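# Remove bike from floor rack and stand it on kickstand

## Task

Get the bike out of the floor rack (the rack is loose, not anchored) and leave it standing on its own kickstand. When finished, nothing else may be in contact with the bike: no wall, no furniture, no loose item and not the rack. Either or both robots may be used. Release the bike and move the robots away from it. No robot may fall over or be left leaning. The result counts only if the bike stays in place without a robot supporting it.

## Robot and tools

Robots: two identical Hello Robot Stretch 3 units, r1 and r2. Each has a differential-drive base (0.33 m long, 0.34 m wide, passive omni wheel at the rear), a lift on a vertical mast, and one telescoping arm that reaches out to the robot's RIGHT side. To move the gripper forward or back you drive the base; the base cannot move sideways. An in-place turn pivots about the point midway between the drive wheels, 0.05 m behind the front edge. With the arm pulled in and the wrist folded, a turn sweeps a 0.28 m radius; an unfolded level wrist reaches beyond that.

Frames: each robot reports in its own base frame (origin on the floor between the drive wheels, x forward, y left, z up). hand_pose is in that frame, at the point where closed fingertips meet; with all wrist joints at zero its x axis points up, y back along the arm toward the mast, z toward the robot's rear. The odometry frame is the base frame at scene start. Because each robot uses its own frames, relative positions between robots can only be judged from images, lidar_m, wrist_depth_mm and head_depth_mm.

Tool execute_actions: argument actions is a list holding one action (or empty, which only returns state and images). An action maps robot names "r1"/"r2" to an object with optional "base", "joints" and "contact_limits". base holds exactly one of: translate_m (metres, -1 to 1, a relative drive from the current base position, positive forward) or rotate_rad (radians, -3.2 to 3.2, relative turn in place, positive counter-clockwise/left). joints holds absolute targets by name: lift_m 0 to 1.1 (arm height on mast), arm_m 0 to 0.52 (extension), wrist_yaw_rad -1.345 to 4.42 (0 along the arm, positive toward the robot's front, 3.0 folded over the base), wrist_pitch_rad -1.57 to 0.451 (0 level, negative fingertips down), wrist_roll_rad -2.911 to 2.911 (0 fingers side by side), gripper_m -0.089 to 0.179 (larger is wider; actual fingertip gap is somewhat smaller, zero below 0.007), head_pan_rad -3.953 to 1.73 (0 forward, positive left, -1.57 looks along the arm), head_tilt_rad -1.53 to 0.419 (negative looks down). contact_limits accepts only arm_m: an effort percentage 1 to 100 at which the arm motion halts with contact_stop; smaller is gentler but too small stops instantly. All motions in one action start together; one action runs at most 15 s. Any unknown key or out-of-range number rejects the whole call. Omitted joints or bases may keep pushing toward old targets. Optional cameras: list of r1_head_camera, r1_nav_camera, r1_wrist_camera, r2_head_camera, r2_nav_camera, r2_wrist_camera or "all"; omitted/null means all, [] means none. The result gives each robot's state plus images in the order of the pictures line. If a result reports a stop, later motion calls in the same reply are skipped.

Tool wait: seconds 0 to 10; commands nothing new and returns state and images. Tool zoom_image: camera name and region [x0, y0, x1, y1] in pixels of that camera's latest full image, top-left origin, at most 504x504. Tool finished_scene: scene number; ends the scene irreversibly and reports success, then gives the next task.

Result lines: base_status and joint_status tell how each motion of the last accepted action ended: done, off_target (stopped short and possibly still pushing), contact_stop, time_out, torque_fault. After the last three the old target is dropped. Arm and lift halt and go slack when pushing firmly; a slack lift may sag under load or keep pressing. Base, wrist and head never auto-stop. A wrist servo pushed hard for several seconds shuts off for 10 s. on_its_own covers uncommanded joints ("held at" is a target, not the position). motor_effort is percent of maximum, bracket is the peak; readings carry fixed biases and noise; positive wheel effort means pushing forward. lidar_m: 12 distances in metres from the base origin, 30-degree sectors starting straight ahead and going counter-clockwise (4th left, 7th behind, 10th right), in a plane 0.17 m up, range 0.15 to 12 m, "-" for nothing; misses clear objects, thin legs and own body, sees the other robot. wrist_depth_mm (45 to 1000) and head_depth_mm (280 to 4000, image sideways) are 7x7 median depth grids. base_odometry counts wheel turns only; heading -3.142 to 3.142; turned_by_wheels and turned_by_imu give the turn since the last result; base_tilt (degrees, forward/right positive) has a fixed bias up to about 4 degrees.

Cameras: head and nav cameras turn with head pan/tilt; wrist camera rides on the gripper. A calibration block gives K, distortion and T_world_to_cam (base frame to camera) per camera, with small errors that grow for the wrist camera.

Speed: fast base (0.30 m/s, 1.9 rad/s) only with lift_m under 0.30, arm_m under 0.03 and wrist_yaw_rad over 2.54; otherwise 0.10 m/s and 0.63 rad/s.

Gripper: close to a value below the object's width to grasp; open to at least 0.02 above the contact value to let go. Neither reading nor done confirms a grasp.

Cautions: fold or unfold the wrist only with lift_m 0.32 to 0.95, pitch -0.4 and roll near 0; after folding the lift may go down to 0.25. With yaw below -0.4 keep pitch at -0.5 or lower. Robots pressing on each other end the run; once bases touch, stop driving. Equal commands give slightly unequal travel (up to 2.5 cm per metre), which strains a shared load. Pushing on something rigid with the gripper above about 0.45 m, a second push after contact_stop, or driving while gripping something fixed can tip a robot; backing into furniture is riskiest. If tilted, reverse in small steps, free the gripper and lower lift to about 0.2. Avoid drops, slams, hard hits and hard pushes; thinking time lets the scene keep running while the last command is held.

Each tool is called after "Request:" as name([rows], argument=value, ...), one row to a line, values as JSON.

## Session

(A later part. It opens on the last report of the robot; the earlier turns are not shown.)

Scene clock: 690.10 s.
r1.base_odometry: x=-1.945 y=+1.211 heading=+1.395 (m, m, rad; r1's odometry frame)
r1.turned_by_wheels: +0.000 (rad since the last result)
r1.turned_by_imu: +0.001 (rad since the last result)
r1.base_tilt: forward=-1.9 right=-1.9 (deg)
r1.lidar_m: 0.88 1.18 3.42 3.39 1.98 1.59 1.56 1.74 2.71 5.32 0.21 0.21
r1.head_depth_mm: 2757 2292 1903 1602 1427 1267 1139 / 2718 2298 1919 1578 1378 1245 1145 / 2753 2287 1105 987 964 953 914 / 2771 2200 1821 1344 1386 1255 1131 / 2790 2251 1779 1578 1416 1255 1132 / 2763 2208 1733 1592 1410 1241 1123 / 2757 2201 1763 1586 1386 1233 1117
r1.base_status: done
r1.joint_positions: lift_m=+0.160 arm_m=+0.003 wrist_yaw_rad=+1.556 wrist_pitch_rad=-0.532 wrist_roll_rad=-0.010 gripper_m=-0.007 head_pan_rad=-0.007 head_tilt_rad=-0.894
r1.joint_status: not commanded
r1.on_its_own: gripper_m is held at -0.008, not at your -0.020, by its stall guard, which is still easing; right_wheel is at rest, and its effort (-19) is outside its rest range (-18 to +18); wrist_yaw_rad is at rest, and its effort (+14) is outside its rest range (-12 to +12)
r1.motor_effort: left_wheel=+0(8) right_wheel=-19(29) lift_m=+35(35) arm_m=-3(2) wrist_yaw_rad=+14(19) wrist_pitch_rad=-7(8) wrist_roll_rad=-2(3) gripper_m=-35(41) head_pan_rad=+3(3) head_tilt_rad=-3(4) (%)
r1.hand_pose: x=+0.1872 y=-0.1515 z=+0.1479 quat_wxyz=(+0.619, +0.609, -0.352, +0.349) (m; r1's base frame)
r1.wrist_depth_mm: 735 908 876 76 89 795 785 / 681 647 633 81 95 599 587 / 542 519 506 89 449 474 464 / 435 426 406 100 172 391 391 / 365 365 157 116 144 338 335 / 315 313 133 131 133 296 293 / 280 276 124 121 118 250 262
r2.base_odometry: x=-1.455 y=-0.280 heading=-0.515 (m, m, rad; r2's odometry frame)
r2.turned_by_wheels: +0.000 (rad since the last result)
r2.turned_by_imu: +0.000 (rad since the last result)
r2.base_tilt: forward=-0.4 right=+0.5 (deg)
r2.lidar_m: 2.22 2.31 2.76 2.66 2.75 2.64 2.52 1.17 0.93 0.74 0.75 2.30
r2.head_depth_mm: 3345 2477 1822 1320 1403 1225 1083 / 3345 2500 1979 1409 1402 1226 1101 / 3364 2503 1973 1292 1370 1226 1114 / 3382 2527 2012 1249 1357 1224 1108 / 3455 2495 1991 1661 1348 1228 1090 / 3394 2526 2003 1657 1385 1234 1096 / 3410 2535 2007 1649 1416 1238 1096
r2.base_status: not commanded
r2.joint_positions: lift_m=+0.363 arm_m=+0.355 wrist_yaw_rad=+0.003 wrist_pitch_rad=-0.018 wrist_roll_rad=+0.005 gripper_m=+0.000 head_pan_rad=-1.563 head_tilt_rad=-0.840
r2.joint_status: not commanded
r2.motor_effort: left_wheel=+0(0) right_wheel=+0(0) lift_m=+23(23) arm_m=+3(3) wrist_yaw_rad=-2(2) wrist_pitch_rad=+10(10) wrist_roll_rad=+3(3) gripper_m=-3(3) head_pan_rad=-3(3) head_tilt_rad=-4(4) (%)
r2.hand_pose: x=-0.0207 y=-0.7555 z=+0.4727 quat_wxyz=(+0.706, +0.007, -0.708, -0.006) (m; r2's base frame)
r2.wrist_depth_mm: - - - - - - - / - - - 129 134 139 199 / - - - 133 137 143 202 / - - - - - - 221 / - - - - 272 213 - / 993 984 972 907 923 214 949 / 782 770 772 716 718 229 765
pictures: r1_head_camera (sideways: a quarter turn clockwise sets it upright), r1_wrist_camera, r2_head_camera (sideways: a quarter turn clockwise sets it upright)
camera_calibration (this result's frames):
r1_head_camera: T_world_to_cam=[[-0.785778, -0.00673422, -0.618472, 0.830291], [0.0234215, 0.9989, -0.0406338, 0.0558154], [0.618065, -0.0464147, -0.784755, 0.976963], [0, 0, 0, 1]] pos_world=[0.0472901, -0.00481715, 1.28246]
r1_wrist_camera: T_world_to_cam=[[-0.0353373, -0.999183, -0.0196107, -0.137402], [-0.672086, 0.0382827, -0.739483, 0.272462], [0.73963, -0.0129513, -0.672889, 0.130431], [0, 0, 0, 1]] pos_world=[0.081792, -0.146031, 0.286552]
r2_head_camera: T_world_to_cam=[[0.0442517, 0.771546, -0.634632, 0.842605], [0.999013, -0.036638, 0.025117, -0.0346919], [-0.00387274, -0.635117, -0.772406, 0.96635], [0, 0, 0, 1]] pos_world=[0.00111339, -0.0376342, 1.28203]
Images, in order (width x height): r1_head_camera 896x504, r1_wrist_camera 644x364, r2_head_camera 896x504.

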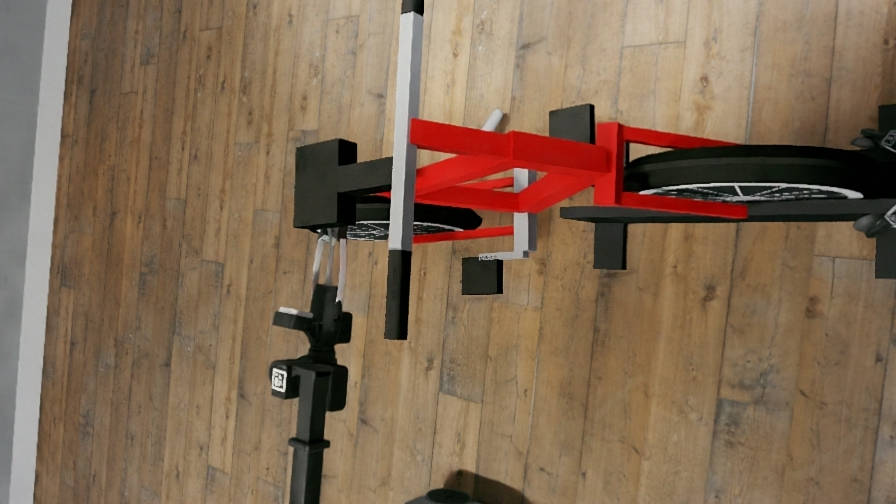

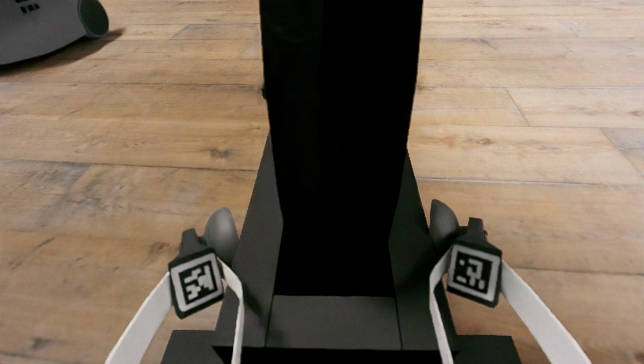

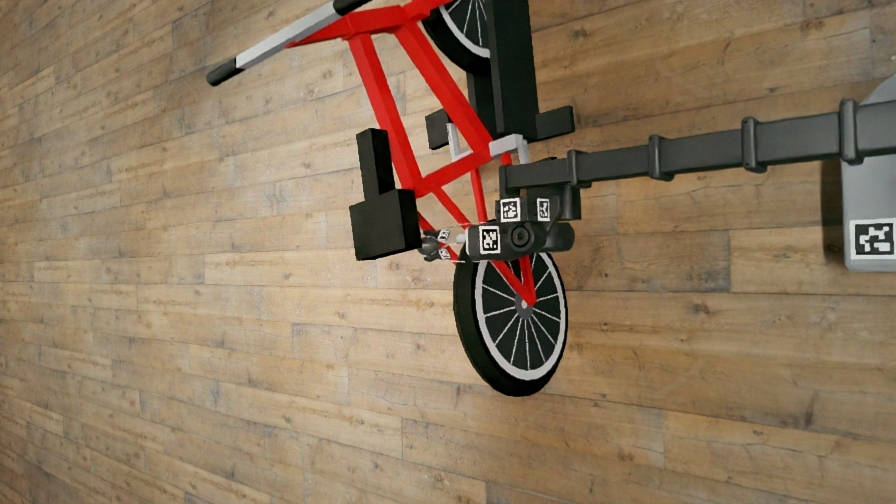

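Request:
execute_actions([
  {"r2":{"joints":{"gripper_m":0.1,"arm_m":0.01}}},
], cameras=[])

Request:
execute_actions([
  {"r2":{"base":{"translate_m":0.95},"joints":{"wrist_yaw_rad":1.57,"wrist_pitch_rad":-0.3,"lift_m":0.3,"head_pan_rad":0,"head_tilt_rad":-0.9}}},
], cameras=[])

Request:
execute_actions([
  {"r2":{"base":{"rotate_rad":-1.5}}},
], cameras=[])

Request:
execute_actions([
  {"r2":{"base":{"translate_m":0.88}}},
], cameras=[])

Request:
execute_actions([
  {"r2":{"base":{"rotate_rad":-1.57}}},
], cameras=["r2_nav_camera","r2_head_camera","r2_wrist_camera"])

Scene clock: 712.77 s.
r1.base_odometry: x=-1.945 y=+1.211 heading=+1.395 (m, m, rad; r1's odometry frame)
r1.turned_by_wheels: +0.000 (rad since the last result)
r1.turned_by_imu: +0.003 (rad since the last result)
r1.base_tilt: forward=-1.9 right=-1.8 (deg)
r1.lidar_m: 0.88 1.18 3.43 3.40 1.98 1.58 1.57 1.74 2.70 5.33 0.21 0.21
r1.head_depth_mm: 2753 2297 1889 1607 1426 1259 1137 / 2743 2266 1899 1565 1376 1249 1140 / 2730 2235 1111 985 964 954 921 / 2782 2245 1878 1343 1385 1253 1127 / 2752 2242 1876 1566 1407 1242 1124 / 2810 2209 1861 1599 1391 1251 1127 / 2705 2203 1757 1588 1391 1243 1119
r1.base_status: not commanded
r1.joint_positions: lift_m=+0.160 arm_m=+0.003 wrist_yaw_rad=+1.557 wrist_pitch_rad=-0.533 wrist_roll_rad=-0.010 gripper_m=+0.044 head_pan_rad=-0.007 head_tilt_rad=-0.894
r1.joint_status: not commanded
r1.on_its_own: gripper_m is held at +0.043, not at your -0.020, by its stall guard, which is not easing now; wrist_yaw_rad is at rest, and its effort (+13) is outside its rest range (-12 to +12)
r1.motor_effort: left_wheel=+1(0) right_wheel=-17(16) lift_m=+34(35) arm_m=-3(2) wrist_yaw_rad=+13(14) wrist_pitch_rad=-7(7) wrist_roll_rad=-2(2) gripper_m=-20(19) head_pan_rad=+4(3) head_tilt_rad=-3(3) (%)
r1.hand_pose: x=+0.1870 y=-0.1513 z=+0.1477 quat_wxyz=(+0.619, +0.610, -0.352, +0.349) (m; r1's base frame)
r1.wrist_depth_mm: 731 925 876 77 89 797 777 / 688 676 641 81 95 594 575 / 524 520 497 89 446 471 467 / 434 427 410 100 171 393 390 / 362 361 157 116 144 343 334 / 315 315 133 131 129 297 291 / 277 275 123 120 118 250 261
r2.base_odometry: x=-1.455 y=-0.280 heading=-0.515 (m, m, rad; r2's odometry frame)
r2.turned_by_wheels: +0.000 (rad since the last result)
r2.turned_by_imu: +0.003 (rad since the last result)
r2.base_tilt: forward=-0.3 right=+0.4 (deg)
r2.lidar_m: 2.22 2.31 2.75 2.66 2.75 2.63 2.52 1.17 0.93 0.74 0.75 2.31
r2.head_depth_mm: 3384 2491 1810 1311 1392 1225 1085 / 3360 2472 1983 1398 1403 1227 1099 / 3392 2496 1975 1341 1368 1239 - / 3390 2501 1974 1255 1381 1258 1111 / 3371 2488 1999 1665 1351 1227 1089 / 3374 2481 1985 1660 1383 1238 1089 / 3405 2521 2021 1668 1421 1235 1098
r2.base_status: not commanded
r2.joint_positions: lift_m=+0.363 arm_m=+0.010 wrist_yaw_rad=+0.001 wrist_pitch_rad=-0.019 wrist_roll_rad=+0.005 gripper_m=+0.100 head_pan_rad=-1.563 head_tilt_rad=-0.840
r2.joint_status: all done
r2.motor_effort: left_wheel=+0(0) right_wheel=-1(1) lift_m=+23(23) arm_m=-3(4) wrist_yaw_rad=-1(2) wrist_pitch_rad=+10(10) wrist_roll_rad=+2(2) gripper_m=+0(80) head_pan_rad=-3(3) head_tilt_rad=-4(3) (%)
r2.hand_pose: x=-0.0211 y=-0.4110 z=+0.4723 quat_wxyz=(+0.705, +0.007, -0.709, -0.007) (m; r2's base frame)
r2.wrist_depth_mm: - - - - - - - / - - - - - - - / - - - - 558 617 - / - - - - - - 626 / - - 522 550 - 637 630 / - - 538 565 644 644 650 / 767 535 552 578 500 642 673
pictures: none
No camera images: the call's "cameras" was empty. Leave "cameras" out to get every camera's image.

Scene clock: 723.50 s.
r1.base_odometry: x=-1.945 y=+1.211 heading=+1.395 (m, m, rad; r1's odometry frame)
r1.turned_by_wheels: +0.000 (rad since the last result)
r1.turned_by_imu: +0.002 (rad since the last result)
r1.base_tilt: forward=-2.0 right=-1.9 (deg)
r1.lidar_m: 0.88 2.01 3.42 3.40 1.98 1.58 1.56 1.74 2.71 5.32 0.21 0.21
r1.head_depth_mm: 2747 2293 1904 1603 1431 1275 1146 / 2754 2248 1898 1563 1369 1245 1137 / 2715 2251 1103 983 963 945 919 / 2725 2249 1851 1348 1398 1252 1129 / 2792 2225 1881 1576 1407 1255 1136 / 2652 2183 1856 1613 1402 1252 1123 / 2679 1944 1825 1614 1397 1246 1121
r1.base_status: not commanded
r1.joint_positions: lift_m=+0.160 arm_m=+0.003 wrist_yaw_rad=+1.557 wrist_pitch_rad=-0.533 wrist_roll_rad=-0.010 gripper_m=+0.044 head_pan_rad=-0.007 head_tilt_rad=-0.894
r1.joint_status: not commanded
r1.on_its_own: gripper_m is held at +0.043, not at your -0.020, by its stall guard, which is not easing now; wrist_yaw_rad is at rest, and its effort (+13) is outside its rest range (-12 to +12)
r1.motor_effort: left_wheel=+0(0) right_wheel=-16(16) lift_m=+35(34) arm_m=-2(3) wrist_yaw_rad=+13(13) wrist_pitch_rad=-7(6) wrist_roll_rad=-3(2) gripper_m=-21(21) head_pan_rad=+3(4) head_tilt_rad=-4(3) (%)
r1.hand_pose: x=+0.1870 y=-0.1513 z=+0.1477 quat_wxyz=(+0.619, +0.610, -0.352, +0.349) (m; r1's base frame)
r1.wrist_depth_mm: 965 941 881 77 89 776 756 / 681 667 634 81 95 601 571 / 530 519 499 89 446 471 460 / 435 429 407 100 171 400 387 / 364 357 157 115 145 342 334 / 320 313 133 131 130 295 292 / 281 273 123 120 118 250 260
r2.base_odometry: x=-0.629 y=-0.748 heading=-0.515 (m, m, rad; r2's odometry frame)
r2.turned_by_wheels: +0.000 (rad since the last result)
r2.turned_by_imu: +0.006 (rad since the last result)
r2.base_tilt: forward=-0.4 right=+0.4 (deg)
r2.lidar_m: 1.28 1.33 1.83 2.65 2.75 3.58 3.46 1.01 0.98 4.84 1.79 1.32
r2.head_depth_mm: 1136 1325 1642 1576 1366 1204 1081 / 1125 1332 1630 1585 1369 1208 1103 / 1120 1327 1602 1590 1368 1201 1086 / 1112 1320 1607 1582 1379 1207 1090 / 1112 1316 1593 1587 1376 1207 1090 / 1110 1306 1586 1583 1382 1210 1092 / 1100 1295 1571 1605 1370 1218 1089
r2.base_status: done
r2.joint_positions: lift_m=+0.301 arm_m=+0.010 wrist_yaw_rad=+1.567 wrist_pitch_rad=-0.317 wrist_roll_rad=+0.006 gripper_m=+0.100 head_pan_rad=-0.007 head_tilt_rad=-0.889
r2.joint_status: all done
r2.motor_effort: left_wheel=+0(4) right_wheel=+0(6) lift_m=+23(24) arm_m=-3(4) wrist_yaw_rad=+2(3) wrist_pitch_rad=+9(10) wrist_roll_rad=+2(2) gripper_m=+0(1) head_pan_rad=+4(42) head_tilt_rad=-4(11) (%)
r2.hand_pose: x=+0.2146 y=-0.1561 z=+0.3366 quat_wxyz=(+0.572, +0.573, -0.417, +0.412) (m; r2's base frame)
r2.wrist_depth_mm: - - - - - - - / - - - - - - - / - - - - - - - / 849 858 856 851 835 833 847 / 686 702 679 671 691 678 662 / 576 586 557 552 553 561 561 / 481 482 486 487 473 478 481
pictures: none
No camera images: the call's "cameras" was empty. Leave "cameras" out to get every camera's image.

Scene clock: 726.80 s.
r1.base_odometry: x=-1.945 y=+1.211 heading=+1.395 (m, m, rad; r1's odometry frame)
r1.turned_by_wheels: +0.000 (rad since the last result)
r1.turned_by_imu: +0.001 (rad since the last result)
r1.base_tilt: forward=-1.9 right=-1.8 (deg)
r1.lidar_m: 0.88 3.46 3.42 3.39 1.98 1.58 1.56 1.75 2.70 5.32 0.21 0.21
r1.head_depth_mm: 2745 2291 1904 1603 1421 1275 1135 / 2712 2262 1893 1577 1377 1247 1138 / 2735 2264 1110 983 965 946 917 / 2777 2267 1870 1351 1396 1253 1132 / 2817 2236 1859 1578 1395 1254 1130 / 2766 2195 1848 1585 1398 1252 1126 / 2655 2004 1866 1590 1390 1249 1122
r1.base_status: not commanded
r1.joint_positions: lift_m=+0.160 arm_m=+0.003 wrist_yaw_rad=+1.557 wrist_pitch_rad=-0.533 wrist_roll_rad=-0.010 gripper_m=+0.044 head_pan_rad=-0.007 head_tilt_rad=-0.894
r1.joint_status: not commanded
r1.on_its_own: gripper_m is held at +0.043, not at your -0.020, by its stall guard, which is not easing now; wrist_yaw_rad is at rest, and its effort (+13) is outside its rest range (-12 to +12)
r1.motor_effort: left_wheel=+0(0) right_wheel=-16(16) lift_m=+34(35) arm_m=-2(2) wrist_yaw_rad=+13(13) wrist_pitch_rad=-7(6) wrist_roll_rad=-2(3) gripper_m=-19(19) head_pan_rad=+3(3) head_tilt_rad=-2(3) (%)
r1.hand_pose: x=+0.1870 y=-0.1513 z=+0.1477 quat_wxyz=(+0.619, +0.610, -0.352, +0.349) (m; r1's base frame)
r1.wrist_depth_mm: 948 910 853 77 89 790 746 / 677 662 634 81 95 595 583 / 532 520 503 89 443 475 464 / 432 426 406 100 171 391 388 / 365 361 157 116 144 341 333 / 319 314 133 131 130 295 292 / 278 275 123 120 118 251 260
r2.base_odometry: x=-0.629 y=-0.748 heading=-2.015 (m, m, rad; r2's odometry frame)
r2.turned_by_wheels: -1.500 (rad since the last result)
r2.turned_by_imu: -1.495 (rad since the last result)
r2.base_tilt: forward=-0.4 right=+0.5 (deg)
r2.lidar_m: 3.66 1.67 1.29 1.28 1.36 2.02 2.65 2.83 3.53 3.46 0.98 5.50
r2.head_depth_mm: 2956 2283 1888 1574 1363 1205 1083 / 2890 2285 1881 1578 1372 1214 1104 / 2923 2293 1883 1575 1373 1217 1082 / 2935 2286 1864 1583 1365 1209 1082 / 2949 2305 1886 1587 1374 1212 1075 / 2948 2300 1890 1596 1376 1213 1086 / 2913 2329 1891 1586 1389 1209 1092
r2.base_status: done
r2.joint_positions: lift_m=+0.301 arm_m=+0.010 wrist_yaw_rad=+1.568 wrist_pitch_rad=-0.317 wrist_roll_rad=+0.006 gripper_m=+0.100 head_pan_rad=-0.007 head_tilt_rad=-0.889
r2.joint_status: not commanded
r2.motor_effort: left_wheel=+1(4) right_wheel=-2(7) lift_m=+23(22) arm_m=-3(3) wrist_yaw_rad=+3(1) wrist_pitch_rad=+9(9) wrist_roll_rad=+2(2) gripper_m=-1(0) head_pan_rad=+3(4) head_tilt_rad=-4(4) (%)
r2.hand_pose: x=+0.2146 y=-0.1561 z=+0.3366 quat_wxyz=(+0.572, +0.573, -0.417, +0.412) (m; r2's base frame)
r2.wrist_depth_mm: - - - - - - - / - - - - - - - / - - - - - - 997 / 852 864 869 841 854 856 759 / 679 696 683 670 697 681 684 / 575 584 558 560 556 556 555 / 486 481 485 486 479 481 478
pictures: none
No camera images: the call's "cameras" was empty. Leave "cameras" out to get every camera's image.

Scene clock: 736.83 s.
r1.base_odometry: x=-1.945 y=+1.211 heading=+1.395 (m, m, rad; r1's odometry frame)
r1.turned_by_wheels: +0.000 (rad since the last result)
r1.turned_by_imu: +0.002 (rad since the last result)
r1.base_tilt: forward=-1.9 right=-1.8 (deg)
r1.lidar_m: 0.88 3.48 3.43 3.37 1.97 1.58 1.56 1.75 2.71 5.33 0.21 0.21
r1.head_depth_mm: 2719 2309 1897 1597 1417 1268 1136 / 2750 2229 1893 1561 1376 1241 1137 / 1775 2042 1102 984 966 951 918 / 2707 2092 1870 1347 1389 1255 1131 / 2769 2210 1860 1574 1402 1252 1123 / 2755 2208 1863 1596 1403 1246 1121 / 2781 2192 1843 1599 1401 1237 1123
r1.base_status: not commanded
r1.joint_positions: lift_m=+0.160 arm_m=+0.003 wrist_yaw_rad=+1.557 wrist_pitch_rad=-0.533 wrist_roll_rad=-0.010 gripper_m=+0.044 head_pan_rad=-0.007 head_tilt_rad=-0.894
r1.joint_status: not commanded
r1.on_its_own: gripper_m is held at +0.043, not at your -0.020, by its stall guard, which is not easing now; wrist_yaw_rad is at rest, and its effort (+13) is outside its rest range (-12 to +12)
r1.motor_effort: left_wheel=+0(0) right_wheel=-16(16) lift_m=+34(35) arm_m=-3(2) wrist_yaw_rad=+13(14) wrist_pitch_rad=-7(7) wrist_roll_rad=-3(3) gripper_m=-21(20) head_pan_rad=+3(4) head_tilt_rad=-3(4) (%)
r1.hand_pose: x=+0.1870 y=-0.1513 z=+0.1477 quat_wxyz=(+0.619, +0.610, -0.352, +0.349) (m; r1's base frame)
r1.wrist_depth_mm: 974 948 895 76 89 802 779 / 688 660 629 81 95 587 582 / 529 513 506 89 451 474 461 / 430 430 408 100 171 394 387 / 369 360 157 116 145 342 335 / 316 315 133 131 130 296 291 / 279 275 123 120 118 250 260
r2.base_odometry: x=-1.007 y=-1.543 heading=-2.015 (m, m, rad; r2's odometry frame)
r2.turned_by_wheels: +0.000 (rad since the last result)
r2.turned_by_imu: +0.006 (rad since the last result)
r2.base_tilt: forward=-0.4 right=+0.4 (deg)
r2.lidar_m: 3.41 1.55 1.21 1.20 1.27 1.89 3.50 3.78 0.74 0.75 3.81 5.32
r2.head_depth_mm: 2938 2258 1856 1563 1367 1208 1076 / 2933 2314 1864 1573 1361 1206 1095 / 2944 2298 1885 1568 1381 1207 1082 / 2984 2259 1866 1584 1376 1211 1081 / 2942 2303 1882 1594 1366 1211 1087 / 2912 2282 1883 1601 1381 1211 1085 / 2750 2303 1881 1580 1388 1208 1090
r2.base_status: done
r2.joint_positions: lift_m=+0.301 arm_m=+0.010 wrist_yaw_rad=+1.568 wrist_pitch_rad=-0.317 wrist_roll_rad=+0.006 gripper_m=+0.100 head_pan_rad=-0.007 head_tilt_rad=-0.889
r2.joint_status: not commanded
r2.motor_effort: left_wheel=+1(5) right_wheel=-2(3) lift_m=+23(23) arm_m=-3(3) wrist_yaw_rad=+1(2) wrist_pitch_rad=+9(9) wrist_roll_rad=+2(2) gripper_m=-1(1) head_pan_rad=+4(3) head_tilt_rad=-4(3) (%)
r2.hand_pose: x=+0.2146 y=-0.1561 z=+0.3366 quat_wxyz=(+0.572, +0.573, -0.417, +0.412) (m; r2's base frame)
r2.wrist_depth_mm: - - - - - - - / - - - - - - - / - - - - - - - / 887 847 850 854 843 860 849 / 687 701 673 677 697 686 680 / 567 593 564 569 553 562 566 / 487 482 482 483 482 481 485
pictures: none
No camera images: the call's "cameras" was empty. Leave "cameras" out to get every camera's image.

Scene clock: 740.27 s.
r1.base_odometry: x=-1.945 y=+1.211 heading=+1.395 (m, m, rad; r1's odometry frame)
r1.turned_by_wheels: +0.000 (rad since the last result)
r1.turned_by_imu: +0.001 (rad since the last result)
r1.base_tilt: forward=-2.0 right=-1.9 (deg)
r1.lidar_m: 0.88 3.49 3.42 3.39 1.98 1.58 1.56 1.75 2.71 5.32 0.21 0.21
r1.head_depth_mm: 2720 2298 1920 1611 1435 1279 1139 / 2526 2144 1898 1571 1381 1240 1141 / 2539 2083 1106 981 963 952 918 / 2761 2219 1863 1351 1391 1263 1132 / 2777 2261 1855 1573 1408 1253 1133 / 2799 2225 1831 1595 1392 1252 1125 / 2741 2186 1834 1578 1403 1245 1123
r1.base_status: not commanded
r1.joint_positions: lift_m=+0.160 arm_m=+0.003 wrist_yaw_rad=+1.557 wrist_pitch_rad=-0.533 wrist_roll_rad=-0.010 gripper_m=+0.044 head_pan_rad=-0.007 head_tilt_rad=-0.894
r1.joint_status: not commanded
r1.on_its_own: gripper_m is held at +0.043, not at your -0.020, by its stall guard, which is not easing now
r1.motor_effort: left_wheel=+1(0) right_wheel=-16(16) lift_m=+34(35) arm_m=-3(2) wrist_yaw_rad=+12(13) wrist_pitch_rad=-6(7) wrist_roll_rad=-3(3) gripper_m=-20(21) head_pan_rad=+3(2) head_tilt_rad=-3(4) (%)
r1.hand_pose: x=+0.1870 y=-0.1513 z=+0.1477 quat_wxyz=(+0.619, +0.610, -0.352, +0.349) (m; r1's base frame)
r1.wrist_depth_mm: 961 918 856 77 89 802 771 / 700 661 643 81 95 593 577 / 533 514 508 89 450 473 463 / 431 427 406 100 171 394 389 / 366 360 157 116 144 342 334 / 314 314 133 132 130 293 296 / 280 273 124 120 118 251 261
r2.base_odometry: x=-1.007 y=-1.543 heading=+2.698 (m, m, rad; r2's odometry frame)
r2.turned_by_wheels: -1.570 (rad since the last result)
r2.turned_by_imu: -1.565 (rad since the last result)
r2.base_tilt: forward=-0.4 right=+0.5 (deg)
r2.lidar_m: 0.75 3.86 5.31 3.27 1.54 1.21 1.19 1.28 1.92 3.51 3.78 0.74
r2.head_depth_mm: 2946 2269 1865 1576 1369 1202 1077 / 2825 2211 1854 1581 1360 1213 1101 / 2963 2006 1509 1364 1372 1199 1085 / 2957 2203 1790 1562 1366 1211 1082 / 2932 2265 1895 1593 1379 1210 1081 / 2957 2301 1890 1588 1380 1209 1090 / 2965 2297 1896 1595 1372 1223 1083
r2.base_status: done
r2.joint_positions: lift_m=+0.301 arm_m=+0.010 wrist_yaw_rad=+1.568 wrist_pitch_rad=-0.317 wrist_roll_rad=+0.006 gripper_m=+0.100 head_pan_rad=-0.007 head_tilt_rad=-0.889
r2.joint_status: not commanded
r2.motor_effort: left_wheel=+1(5) right_wheel=-3(7) lift_m=+23(23) arm_m=-4(3) wrist_yaw_rad=+2(2) wrist_pitch_rad=+9(9) wrist_roll_rad=+2(2) gripper_m=-1(0) head_pan_rad=+4(4) head_tilt_rad=-4(4) (%)
r2.hand_pose: x=+0.2146 y=-0.1561 z=+0.3366 quat_wxyz=(+0.572, +0.573, -0.417, +0.412) (m; r2's base frame)
r2.wrist_depth_mm: - - - - - - - / - - - - - - - / - - - - - - - / 864 864 855 859 849 837 855 / 687 704 673 686 681 672 671 / 569 583 558 564 557 559 563 / 486 487 487 481 482 484 486
pictures: r2_head_camera (sideways: a quarter turn clockwise sets it upright), r2_nav_camera (sideways: a quarter turn counterclockwise sets it upright), r2_wrist_camera
camera_calibration (this result's frames):
r2_head_camera: T_world_to_cam=[[-0.801245, 0.0557869, -0.595731, 0.797077], [0.0524873, 0.998359, 0.0228966, -0.0260258], [0.59603, -0.0129225, -0.802858, 1.00228], [0, 0, 0, 1]] pos_world=[0.0426276, -0.00553134, 1.28013]
r2_nav_camera: T_world_to_cam=[[0.800398, 0.031958, 0.598616, -0.749379], [0.0377373, -0.999284, 0.00289034, 0.0492603], [0.59828, 0.0202767, -0.801031, 0.995617], [0, 0, 0, 1]] pos_world=[0.00228528, 0.0529858, 1.24597]
r2_wrist_camera: T_world_to_cam=[[-0.0435885, -0.999003, -0.00962667, -0.149123], [-0.513226, 0.0306582, -0.857706, 0.431836], [0.857146, -0.0324454, -0.514051, 0.153751], [0, 0, 0, 1]] pos_world=[0.0833427, -0.157225, 0.447988]
Images, in order (width x height): r2_head_camera 896x504, r2_nav_camera 672x504, r2_wrist_camera 644x364.

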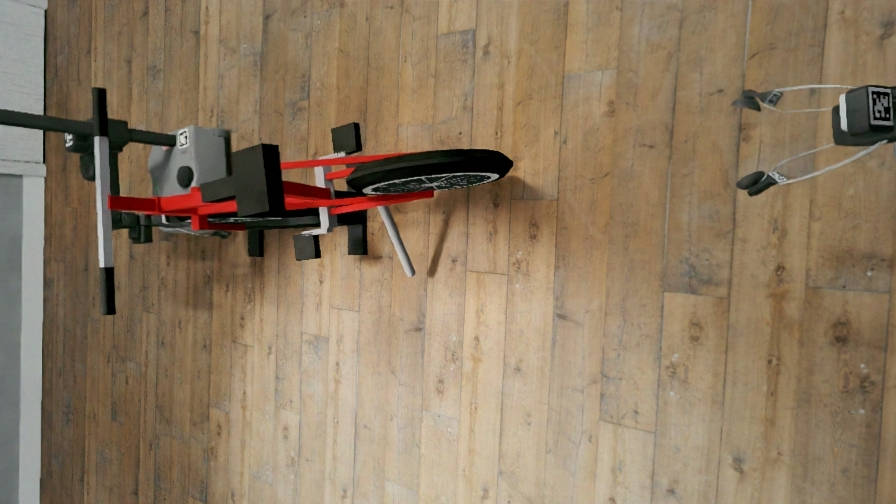

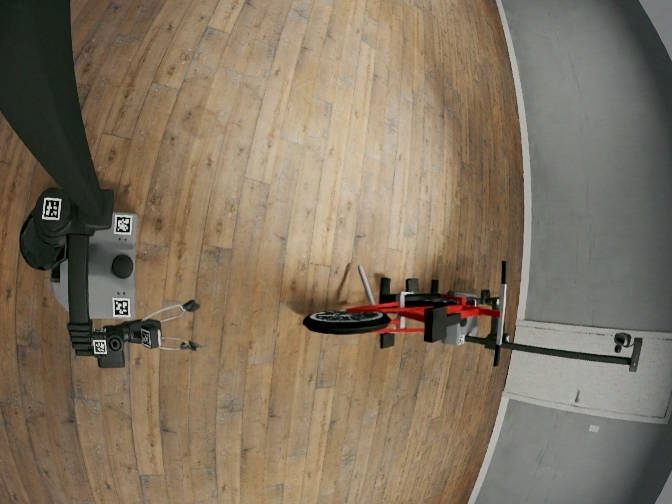

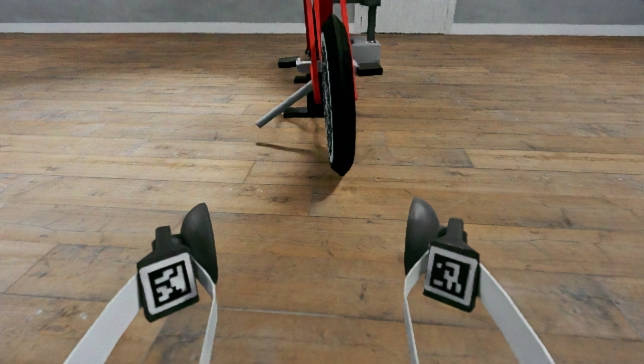

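Request:
execute_actions([
  {"r2":{"base":{"translate_m":0.4},"joints":{"lift_m":0.2,"wrist_pitch_rad":-0.45}}},
], cameras=["r2_head_camera","r2_wrist_camera","r1_head_camera"])

Scene clock: 771.70 s.
r1.base_odometry: x=-1.945 y=+1.211 heading=+1.395 (m, m, rad; r1's odometry frame)
r1.turned_by_wheels: +0.000 (rad since the last result)
r1.turned_by_imu: +0.001 (rad since the last result)
r1.base_tilt: forward=-2.0 right=-1.8 (deg)
r1.lidar_m: 0.87 3.47 3.42 3.40 1.98 1.59 1.56 1.75 2.71 5.32 0.21 0.21
r1.head_depth_mm: 2675 2268 1897 1594 1440 1267 1140 / 2752 1839 1827 1564 1364 1242 1138 / 2754 1666 1104 985 966 948 915 / 2758 2260 1821 1352 1392 1256 1133 / 2756 2252 1867 1568 1405 1255 1127 / 2786 2205 1863 1602 1397 1254 1116 / 2731 2189 1834 1584 1392 1241 1123
r1.base_status: not commanded
r1.joint_positions: lift_m=+0.160 arm_m=+0.003 wrist_yaw_rad=+1.557 wrist_pitch_rad=-0.533 wrist_roll_rad=-0.010 gripper_m=+0.044 head_pan_rad=-0.007 head_tilt_rad=-0.894
r1.joint_status: not commanded
r1.on_its_own: gripper_m is held at +0.043, not at your -0.020, by its stall guard, which is not easing now; wrist_yaw_rad is at rest, and its effort (+13) is outside its rest range (-12 to +12)
r1.motor_effort: left_wheel=+0(0) right_wheel=-16(16) lift_m=+34(35) arm_m=-2(2) wrist_yaw_rad=+13(14) wrist_pitch_rad=-7(7) wrist_roll_rad=-3(2) gripper_m=-20(20) head_pan_rad=+4(3) head_tilt_rad=-3(3) (%)
r1.hand_pose: x=+0.1870 y=-0.1513 z=+0.1477 quat_wxyz=(+0.619, +0.610, -0.352, +0.349) (m; r1's base frame)
r1.wrist_depth_mm: 952 914 870 77 89 807 761 / 676 657 646 81 95 600 578 / 529 520 498 89 445 470 466 / 436 427 410 100 171 393 388 / 365 362 158 116 145 344 331 / 319 312 132 131 130 294 292 / 278 275 123 120 118 253 259
r2.base_odometry: x=-1.368 y=-1.371 heading=+2.698 (m, m, rad; r2's odometry frame)
r2.turned_by_wheels: +0.000 (rad since the last result)
r2.turned_by_imu: +0.003 (rad since the last result)
r2.base_tilt: forward=-0.4 right=+0.4 (deg)
r2.lidar_m: 0.65 3.45 5.12 4.34 2.03 1.61 1.59 1.71 2.56 3.56 3.85 0.38
r2.head_depth_mm: 2699 2282 1864 1580 1365 1207 1085 / 2672 1686 1812 1467 1315 1189 1097 / 2720 1824 1309 1281 1293 1205 1087 / 2746 2301 1889 1548 1347 1205 1079 / 2785 2292 1881 1590 1372 1207 1078 / 2741 2312 1871 1594 1376 1210 1089 / 2745 2318 1880 1582 1372 1210 1085
r2.base_status: done
r2.joint_positions: lift_m=+0.201 arm_m=+0.010 wrist_yaw_rad=+1.568 wrist_pitch_rad=-0.465 wrist_roll_rad=+0.006 gripper_m=+0.100 head_pan_rad=-0.007 head_tilt_rad=-0.889
r2.joint_status: all done
r2.motor_effort: left_wheel=+1(5) right_wheel=-2(3) lift_m=+23(23) arm_m=-3(3) wrist_yaw_rad=+1(2) wrist_pitch_rad=+9(9) wrist_roll_rad=+2(1) gripper_m=-1(1) head_pan_rad=+4(3) head_tilt_rad=-4(4) (%)
r2.hand_pose: x=+0.1968 y=-0.1560 z=+0.2027 quat_wxyz=(+0.602, +0.602, -0.374, +0.368) (m; r2's base frame)
r2.wrist_depth_mm: - - - 413 237 - - / 815 827 773 736 253 798 818 / 626 636 635 609 282 619 629 / 513 515 514 497 496 514 518 / 433 437 433 431 439 430 433 / 374 383 374 370 369 369 372 / 338 330 326 329 330 326 326
pictures: r1_head_camera (sideways: a quarter turn clockwise sets it upright), r2_head_camera (sideways: a quarter turn clockwise sets it upright), r2_wrist_camera
camera_calibration (this result's frames):
r1_head_camera: T_world_to_cam=[[-0.785778, -0.00673423, -0.618472, 0.830291], [0.0234215, 0.9989, -0.0406338, 0.0558154], [0.618065, -0.0464147, -0.784755, 0.976963], [0, 0, 0, 1]] pos_world=[0.0472901, -0.00481715, 1.28246]
r2_head_camera: T_world_to_cam=[[-0.80127, 0.0557859, -0.595696, 0.797032], [0.0524869, 0.998359, 0.0228946, -0.0260232], [0.595996, -0.0129214, -0.802884, 1.00232], [0, 0, 0, 1]] pos_world=[0.0426267, -0.00553128, 1.28013]
r2_wrist_camera: T_world_to_cam=[[-0.0446877, -0.998995, -0.00351215, -0.152182], [-0.634736, 0.0311079, -0.772102, 0.314484], [0.771436, -0.0322742, -0.635488, 0.141742], [0, 0, 0, 1]] pos_world=[0.0834691, -0.157238, 0.332355]
Images, in order (width x height): r1_head_camera 896x504, r2_head_camera 896x504, r2_wrist_camera 644x364.

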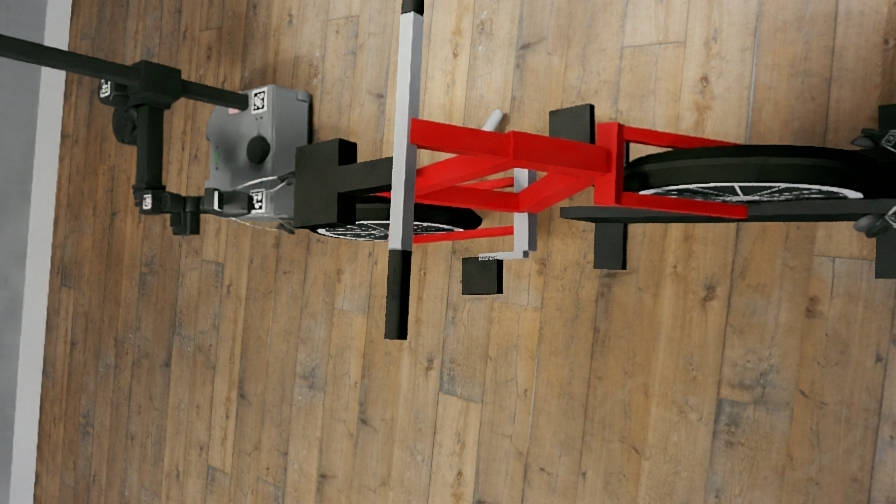

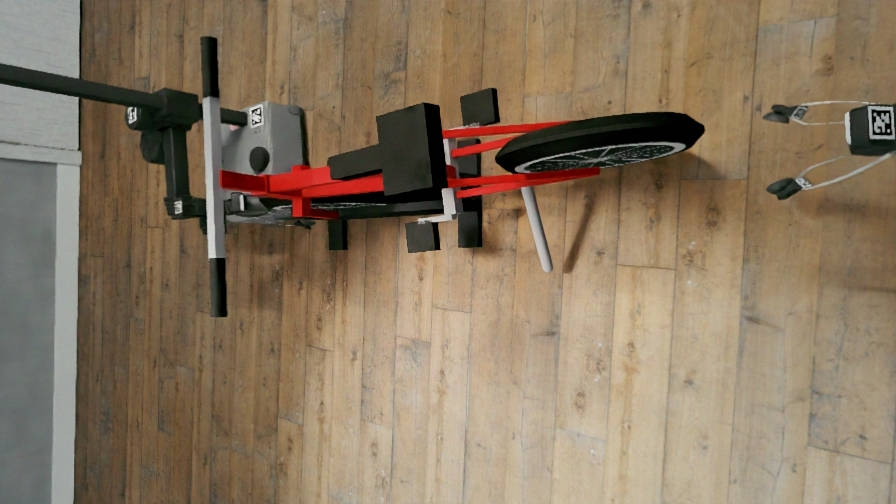

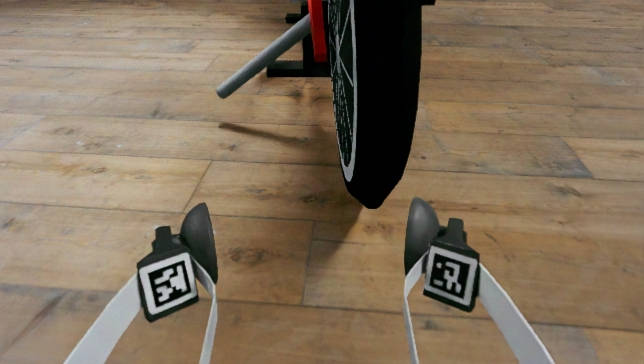

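Request:
execute_actions([
  {"r2":{"base":{"translate_m":0.13},"joints":{"arm_m":0.04,"gripper_m":0.13}}},
], cameras=["r2_head_camera","r2_wrist_camera"])

Request:
execute_actions([
  {"r2":{"joints":{"gripper_m":-0.04}}},
], cameras=["r2_head_camera","r2_wrist_camera"])

Request:
execute_actions([
  {"r1":{"base":{"translate_m":-0.15}}},
], cameras=["r2_head_camera","r1_head_camera"])

Scene clock: 783.20 s.
r1.base_odometry: x=-1.945 y=+1.211 heading=+1.395 (m, m, rad; r1's odometry frame)
r1.turned_by_wheels: +0.000 (rad since the last result)
r1.turned_by_imu: +0.001 (rad since the last result)
r1.base_tilt: forward=-1.9 right=-1.8 (deg)
r1.lidar_m: 0.88 3.47 3.43 3.40 1.98 1.59 1.56 1.74 2.70 5.32 0.21 0.21
r1.head_depth_mm: 2666 2226 1925 1594 1427 1267 1139 / 2736 1647 1760 1564 1379 1248 1135 / 2711 2126 1101 981 967 952 921 / 2772 2226 1838 1347 1386 1256 1135 / 2766 2235 1861 1567 1415 1251 1123 / 2734 2209 1870 1582 1394 1244 1121 / 2781 2205 1846 1584 1400 1240 1119
r1.base_status: not commanded
r1.joint_positions: lift_m=+0.160 arm_m=+0.003 wrist_yaw_rad=+1.557 wrist_pitch_rad=-0.533 wrist_roll_rad=-0.010 gripper_m=+0.044 head_pan_rad=-0.007 head_tilt_rad=-0.894
r1.joint_status: not commanded
r1.on_its_own: gripper_m is held at +0.043, not at your -0.020, by its stall guard, which is not easing now; wrist_yaw_rad is at rest, and its effort (+13) is outside its rest range (-12 to +12)
r1.motor_effort: left_wheel=+0(0) right_wheel=-16(16) lift_m=+34(35) arm_m=-3(2) wrist_yaw_rad=+13(14) wrist_pitch_rad=-7(7) wrist_roll_rad=-3(2) gripper_m=-20(20) head_pan_rad=+3(3) head_tilt_rad=-3(4) (%)
r1.hand_pose: x=+0.1870 y=-0.1513 z=+0.1477 quat_wxyz=(+0.619, +0.610, -0.351, +0.349) (m; r1's base frame)
r1.wrist_depth_mm: 966 909 873 77 89 803 785 / 699 656 645 81 95 596 580 / 530 516 498 89 446 476 464 / 433 430 406 100 171 393 387 / 365 359 157 116 145 344 331 / 315 313 133 131 130 296 293 / 279 276 123 120 118 251 260
r2.base_odometry: x=-1.486 y=-1.315 heading=+2.698 (m, m, rad; r2's odometry frame)
r2.turned_by_wheels: +0.000 (rad since the last result)
r2.turned_by_imu: +0.002 (rad since the last result)
r2.base_tilt: forward=-0.3 right=+0.5 (deg)
r2.lidar_m: 0.53 3.29 4.92 4.67 2.20 1.74 1.72 1.85 2.77 3.56 0.28 0.28
r2.head_depth_mm: 2599 2274 1822 1575 1365 1202 1079 / 2619 1666 1743 1515 1207 967 1082 / 2656 2164 1308 1017 1321 1189 1083 / 2654 2275 1816 1578 1372 1204 1087 / 2659 2331 1874 1581 1377 1211 1083 / 2681 2296 1891 1587 1368 1212 1084 / 2694 2298 1877 1582 1373 1212 1089
r2.base_status: done
r2.joint_positions: lift_m=+0.201 arm_m=+0.040 wrist_yaw_rad=+1.568 wrist_pitch_rad=-0.465 wrist_roll_rad=+0.006 gripper_m=+0.130 head_pan_rad=-0.007 head_tilt_rad=-0.889
r2.joint_status: all done
r2.motor_effort: left_wheel=+1(5) right_wheel=-2(3) lift_m=+23(23) arm_m=+4(2) wrist_yaw_rad=+2(2) wrist_pitch_rad=+9(9) wrist_roll_rad=+2(2) gripper_m=+0(84) head_pan_rad=+4(4) head_tilt_rad=-4(4) (%)
r2.hand_pose: x=+0.1968 y=-0.1855 z=+0.2027 quat_wxyz=(+0.602, +0.602, -0.374, +0.368) (m; r2's base frame)
r2.wrist_depth_mm: - - - 133 127 - - / 824 818 759 137 130 816 813 / 640 636 596 155 135 632 634 / 515 515 516 262 142 513 506 / 427 449 432 404 151 436 435 / 375 - 374 353 351 - 372 / 336 327 326 329 328 326 327
pictures: r2_head_camera (sideways: a quarter turn clockwise sets it upright), r2_wrist_camera
camera_calibration (this result's frames):
r2_head_camera: T_world_to_cam=[[-0.801285, 0.0557856, -0.595677, 0.797007], [0.0524868, 0.998359, 0.0228936, -0.0260218], [0.595977, -0.0129209, -0.802898, 1.00234], [0, 0, 0, 1]] pos_world=[0.0426262, -0.00553126, 1.28013]
r2_wrist_camera: T_world_to_cam=[[-0.0445308, -0.999002, -0.00351238, -0.181608], [-0.634741, 0.0310084, -0.772102, 0.315382], [0.771441, -0.0321529, -0.635488, 0.140814], [0, 0, 0, 1]] pos_world=[0.0834695, -0.186679, 0.332355]
Images, in order (width x height): r2_head_camera 896x504, r2_wrist_camera 644x364.

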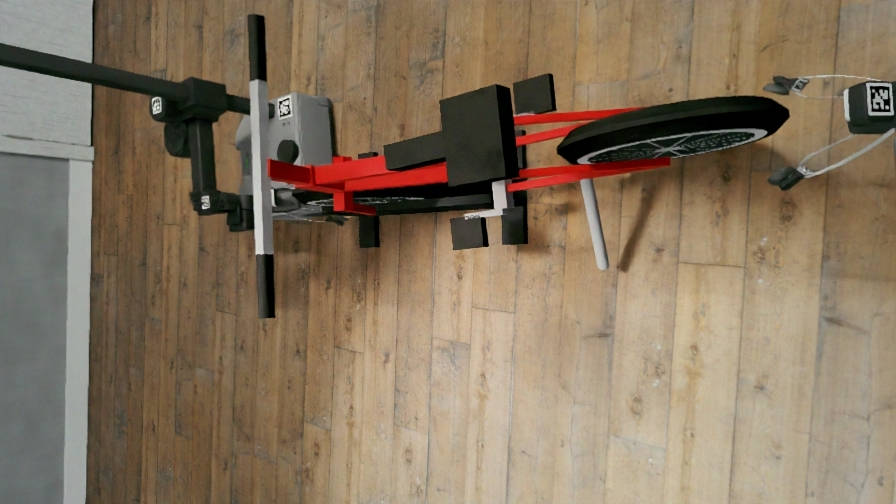

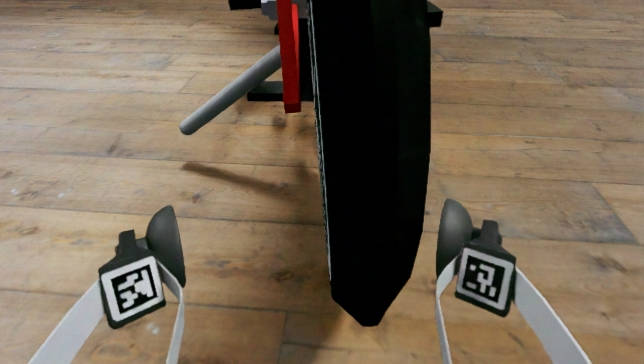

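Scene clock: 785.40 s.
r1.base_odometry: x=-1.945 y=+1.211 heading=+1.395 (m, m, rad; r1's odometry frame)
r1.turned_by_wheels: +0.000 (rad since the last result)
r1.turned_by_imu: +0.000 (rad since the last result)
r1.base_tilt: forward=-2.0 right=-1.8 (deg)
r1.lidar_m: 0.88 3.49 3.43 3.38 1.97 1.59 1.57 1.74 2.71 5.31 0.21 0.21
r1.head_depth_mm: 2651 2257 1892 1605 1424 1266 1137 / 2750 1636 1769 1558 1370 1247 1143 / 2757 2128 1105 986 967 954 917 / 2765 2238 1785 1345 1394 1258 1134 / 2749 2234 1861 1595 1393 1250 1129 / 2786 2194 1847 1599 1396 1247 1124 / 2737 2201 1856 1590 1381 1239 1116
r1.base_status: not commanded
r1.joint_positions: lift_m=+0.160 arm_m=+0.003 wrist_yaw_rad=+1.557 wrist_pitch_rad=-0.533 wrist_roll_rad=-0.010 gripper_m=+0.044 head_pan_rad=-0.007 head_tilt_rad=-0.894
r1.joint_status: not commanded
r1.on_its_own: gripper_m is held at +0.043, not at your -0.020, by its stall guard, which is not easing now
r1.motor_effort: left_wheel=+0(0) right_wheel=-16(15) lift_m=+34(34) arm_m=-3(2) wrist_yaw_rad=+12(14) wrist_pitch_rad=-7(6) wrist_roll_rad=-3(2) gripper_m=-20(21) head_pan_rad=+3(2) head_tilt_rad=-3(3) (%)
r1.hand_pose: x=+0.1870 y=-0.1513 z=+0.1477 quat_wxyz=(+0.619, +0.610, -0.351, +0.349) (m; r1's base frame)
r1.wrist_depth_mm: 963 935 862 77 89 799 769 / 677 665 641 81 95 594 567 / 523 510 503 89 451 480 465 / 435 420 406 100 171 396 388 / 362 364 158 116 144 344 335 / 319 316 133 131 130 296 290 / 279 275 123 120 118 253 259
r2.base_odometry: x=-1.486 y=-1.315 heading=+2.698 (m, m, rad; r2's odometry frame)
r2.turned_by_wheels: +0.000 (rad since the last result)
r2.turned_by_imu: +0.000 (rad since the last result)
r2.base_tilt: forward=-0.4 right=+0.5 (deg)
r2.lidar_m: 0.53 3.27 4.92 4.73 2.20 1.74 1.72 1.85 2.76 3.57 0.28 0.28
r2.head_depth_mm: 2606 2275 1828 1589 1365 1205 1079 / 2626 1655 1754 1515 1301 960 1096 / 2590 2148 1308 975 1303 1192 1082 / 2644 2310 1821 1575 1376 1206 1077 / 2665 2327 1899 1602 1375 1214 1086 / 2693 2312 1873 1588 1384 1217 1085 / 2706 2311 1880 1585 1386 1214 1091
r2.base_status: not commanded
r2.joint_positions: lift_m=+0.201 arm_m=+0.040 wrist_yaw_rad=+1.464 wrist_pitch_rad=-0.466 wrist_roll_rad=+0.001 gripper_m=-0.039 head_pan_rad=-0.007 head_tilt_rad=-0.889
r2.joint_status: all done
r2.on_its_own: wrist_yaw_rad is held at +1.488, not at your +1.570, by its stall guard, which is still easing
r2.motor_effort: left_wheel=-3(4) right_wheel=+13(15) lift_m=+23(23) arm_m=-5(5) wrist_yaw_rad=+19(47) wrist_pitch_rad=+9(9) wrist_roll_rad=+5(5) gripper_m=-32(100) head_pan_rad=+4(4) head_tilt_rad=-4(3) (%)
r2.hand_pose: x=+0.1955 y=-0.2088 z=+0.2027 quat_wxyz=(+0.621, +0.581, -0.403, +0.338) (m; r2's base frame)
r2.wrist_depth_mm: - - 423 122 - - - / 805 824 431 127 825 817 852 / 619 603 601 131 628 632 637 / 511 514 509 140 519 515 517 / 427 428 435 151 453 436 435 / 372 373 386 182 366 376 370 / 327 327 326 325 327 331 329
pictures: r2_head_camera (sideways: a quarter turn clockwise sets it upright), r2_wrist_camera
camera_calibration (this result's frames):
r2_head_camera: T_world_to_cam=[[-0.801285, 0.0557779, -0.595677, 0.797007], [0.0524773, 0.99836, 0.0228936, -0.0260218], [0.595977, -0.0129153, -0.802898, 1.00234], [0, 0, 0, 1]] pos_world=[0.0426262, -0.00553091, 1.28013]
r2_wrist_camera: T_world_to_cam=[[-0.14558, -0.989345, 0.00153821, -0.184178], [-0.628856, 0.0913346, -0.772139, 0.326715], [0.763771, -0.113376, -0.635452, 0.125572], [0, 0, 0, 1]] pos_world=[0.0827359, -0.197819, 0.332347]
Images, in order (width x height): r2_head_camera 896x504, r2_wrist_camera 644x364.

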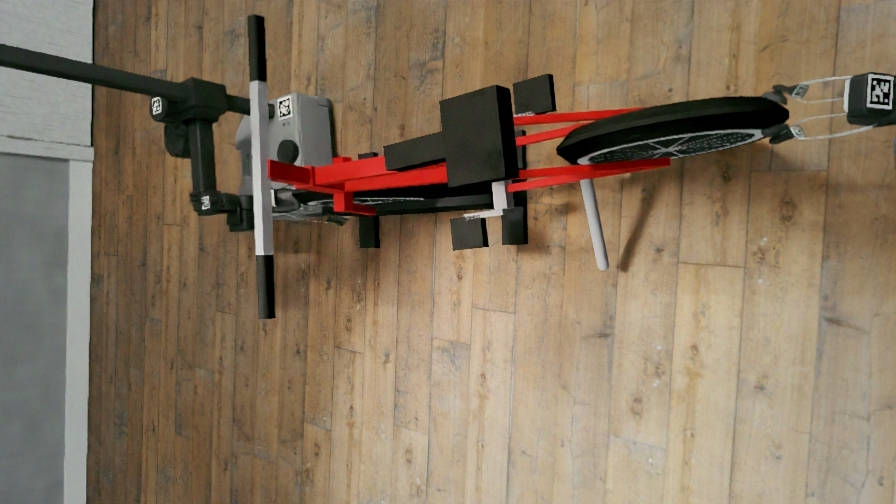

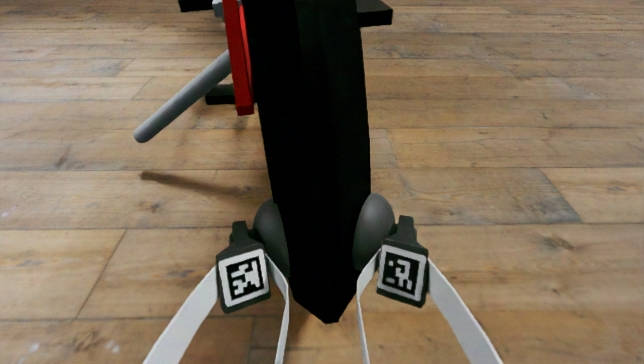

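Scene clock: 788.00 s.
r1.base_odometry: x=-1.971 y=+1.063 heading=+1.395 (m, m, rad; r1's odometry frame)
r1.turned_by_wheels: +0.000 (rad since the last result)
r1.turned_by_imu: +0.001 (rad since the last result)
r1.base_tilt: forward=-2.0 right=-1.9 (deg)
r1.lidar_m: 0.56 3.61 3.44 3.41 1.80 1.44 1.42 1.58 2.46 5.29 4.21 0.33
r1.head_depth_mm: 2807 2261 1823 1634 1421 1271 1139 / 2835 1850 1828 1611 1422 1264 1138 / 2860 1878 1112 1079 1037 974 1109 / 2807 2174 1750 1528 1383 1236 1113 / 2788 2221 1827 1594 1402 1252 1125 / 2756 2210 1857 1620 1407 1241 1122 / 2760 2181 1827 1594 1395 1240 1116
r1.base_status: done
r1.joint_positions: lift_m=+0.160 arm_m=+0.003 wrist_yaw_rad=+1.567 wrist_pitch_rad=-0.562 wrist_roll_rad=-0.015 gripper_m=+0.043 head_pan_rad=-0.007 head_tilt_rad=-0.894
r1.joint_status: not commanded
r1.on_its_own: gripper_m is held at +0.043, not at your -0.020, by its stall guard, which is not easing now
r1.motor_effort: left_wheel=+3(7) right_wheel=-2(29) lift_m=+36(36) arm_m=-2(3) wrist_yaw_rad=+4(24) wrist_pitch_rad=+4(33) wrist_roll_rad=+0(3) gripper_m=+0(22) head_pan_rad=+2(4) head_tilt_rad=-3(3) (%)
r1.hand_pose: x=+0.1826 y=-0.1491 z=+0.1418 quat_wxyz=(+0.623, +0.616, -0.338, +0.345) (m; r1's base frame)
r1.wrist_depth_mm: 834 816 798 213 758 711 698 / 615 600 604 233 570 550 545 / 495 487 478 228 449 453 446 / 414 407 398 265 384 379 371 / 355 343 331 312 318 330 328 / 307 303 303 294 285 289 286 / 273 271 265 265 259 257 255
r2.base_odometry: x=-1.486 y=-1.315 heading=+2.698 (m, m, rad; r2's odometry frame)
r2.turned_by_wheels: +0.001 (rad since the last result)
r2.turned_by_imu: +0.001 (rad since the last result)
r2.base_tilt: forward=-0.4 right=+0.5 (deg)
r2.lidar_m: 0.53 3.29 4.94 4.67 2.19 1.74 1.72 1.85 2.76 3.56 0.28 0.28
r2.head_depth_mm: 2627 2285 1874 1573 1369 1205 1084 / 2611 2101 1821 1516 1218 955 1080 / 2616 1871 1316 979 1325 1182 1078 / 2637 2293 1820 1587 1372 1210 1077 / 2642 2321 1862 1586 1366 1215 1082 / 2693 2310 1886 1592 1375 1214 1087 / 2726 2292 1896 1597 1383 1210 1086
r2.base_status: not commanded
r2.joint_positions: lift_m=+0.201 arm_m=+0.040 wrist_yaw_rad=+1.447 wrist_pitch_rad=-0.442 wrist_roll_rad=-0.003 gripper_m=-0.026 head_pan_rad=-0.007 head_tilt_rad=-0.889
r2.joint_status: not commanded
r2.on_its_own: wrist_yaw_rad is held at +1.447, not at your +1.570, by its stall guard, which is not easing now; gripper_m is held at -0.027, not at your -0.040, by its stall guard, which is still easing
r2.motor_effort: left_wheel=+0(3) right_wheel=-10(12) lift_m=+24(23) arm_m=-4(5) wrist_yaw_rad=+1(18) wrist_pitch_rad=-3(9) wrist_roll_rad=+6(6) gripper_m=-23(33) head_pan_rad=+4(4) head_tilt_rad=-4(4) (%)
r2.hand_pose: x=+0.1982 y=-0.2128 z=+0.2078 quat_wxyz=(+0.621, +0.572, -0.413, +0.341) (m; r2's base frame)
r2.wrist_depth_mm: - - 304 131 - - - / 848 882 304 131 892 887 896 / 658 632 596 136 665 654 654 / 526 529 524 143 540 535 542 / 441 442 456 153 446 448 445 / 380 379 - 181 373 381 384 / 335 332 334 329 337 339 339
pictures: r1_head_camera (sideways: a quarter turn clockwise sets it upright), r2_head_camera (sideways: a quarter turn clockwise sets it upright)
camera_calibration (this result's frames):
r1_head_camera: T_world_to_cam=[[-0.785777, -0.00679234, -0.618472, 0.830291], [0.0233476, 0.998901, -0.0406338, 0.0558158], [0.618069, -0.046369, -0.784755, 0.976963], [0, 0, 0, 1]] pos_world=[0.0472904, -0.0048141, 1.28246]
r2_head_camera: T_world_to_cam=[[-0.801285, 0.0557778, -0.595677, 0.797007], [0.0524771, 0.99836, 0.0228936, -0.0260218], [0.595977, -0.0129151, -0.802898, 1.00234], [0, 0, 0, 1]] pos_world=[0.0426262, -0.0055309, 1.28013]
Images, in order (width x height): r1_head_camera 896x504, r2_head_camera 896x504.

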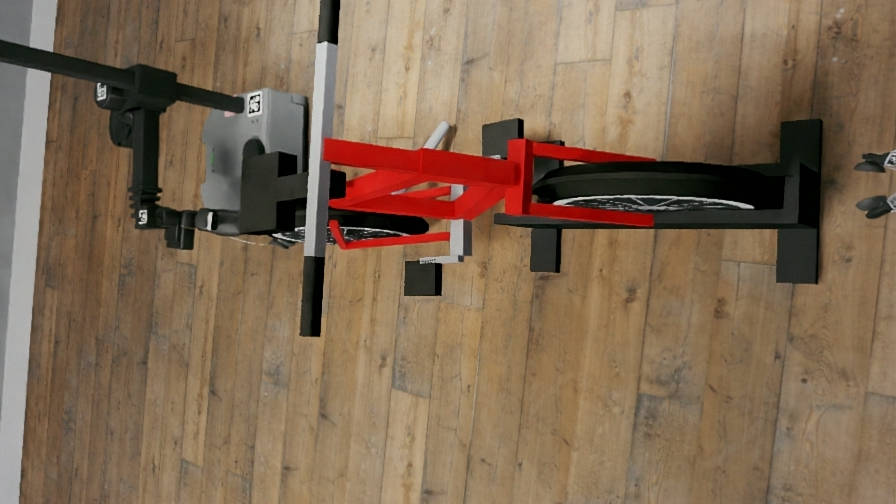

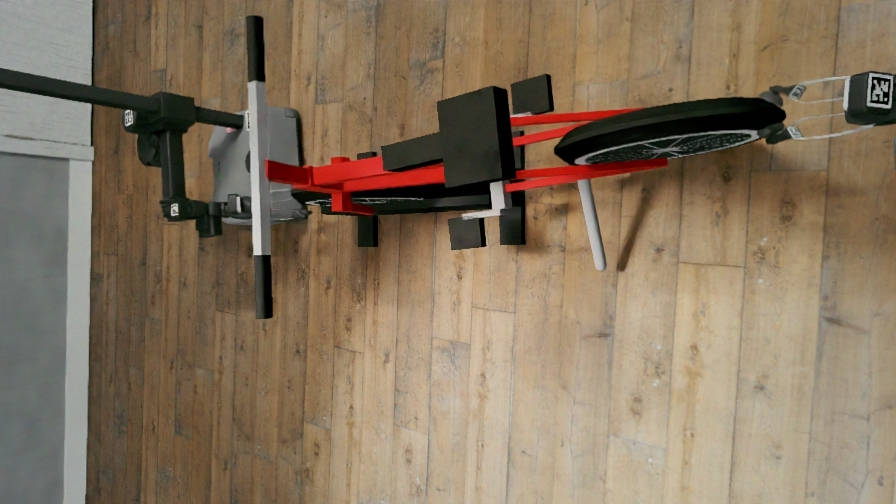

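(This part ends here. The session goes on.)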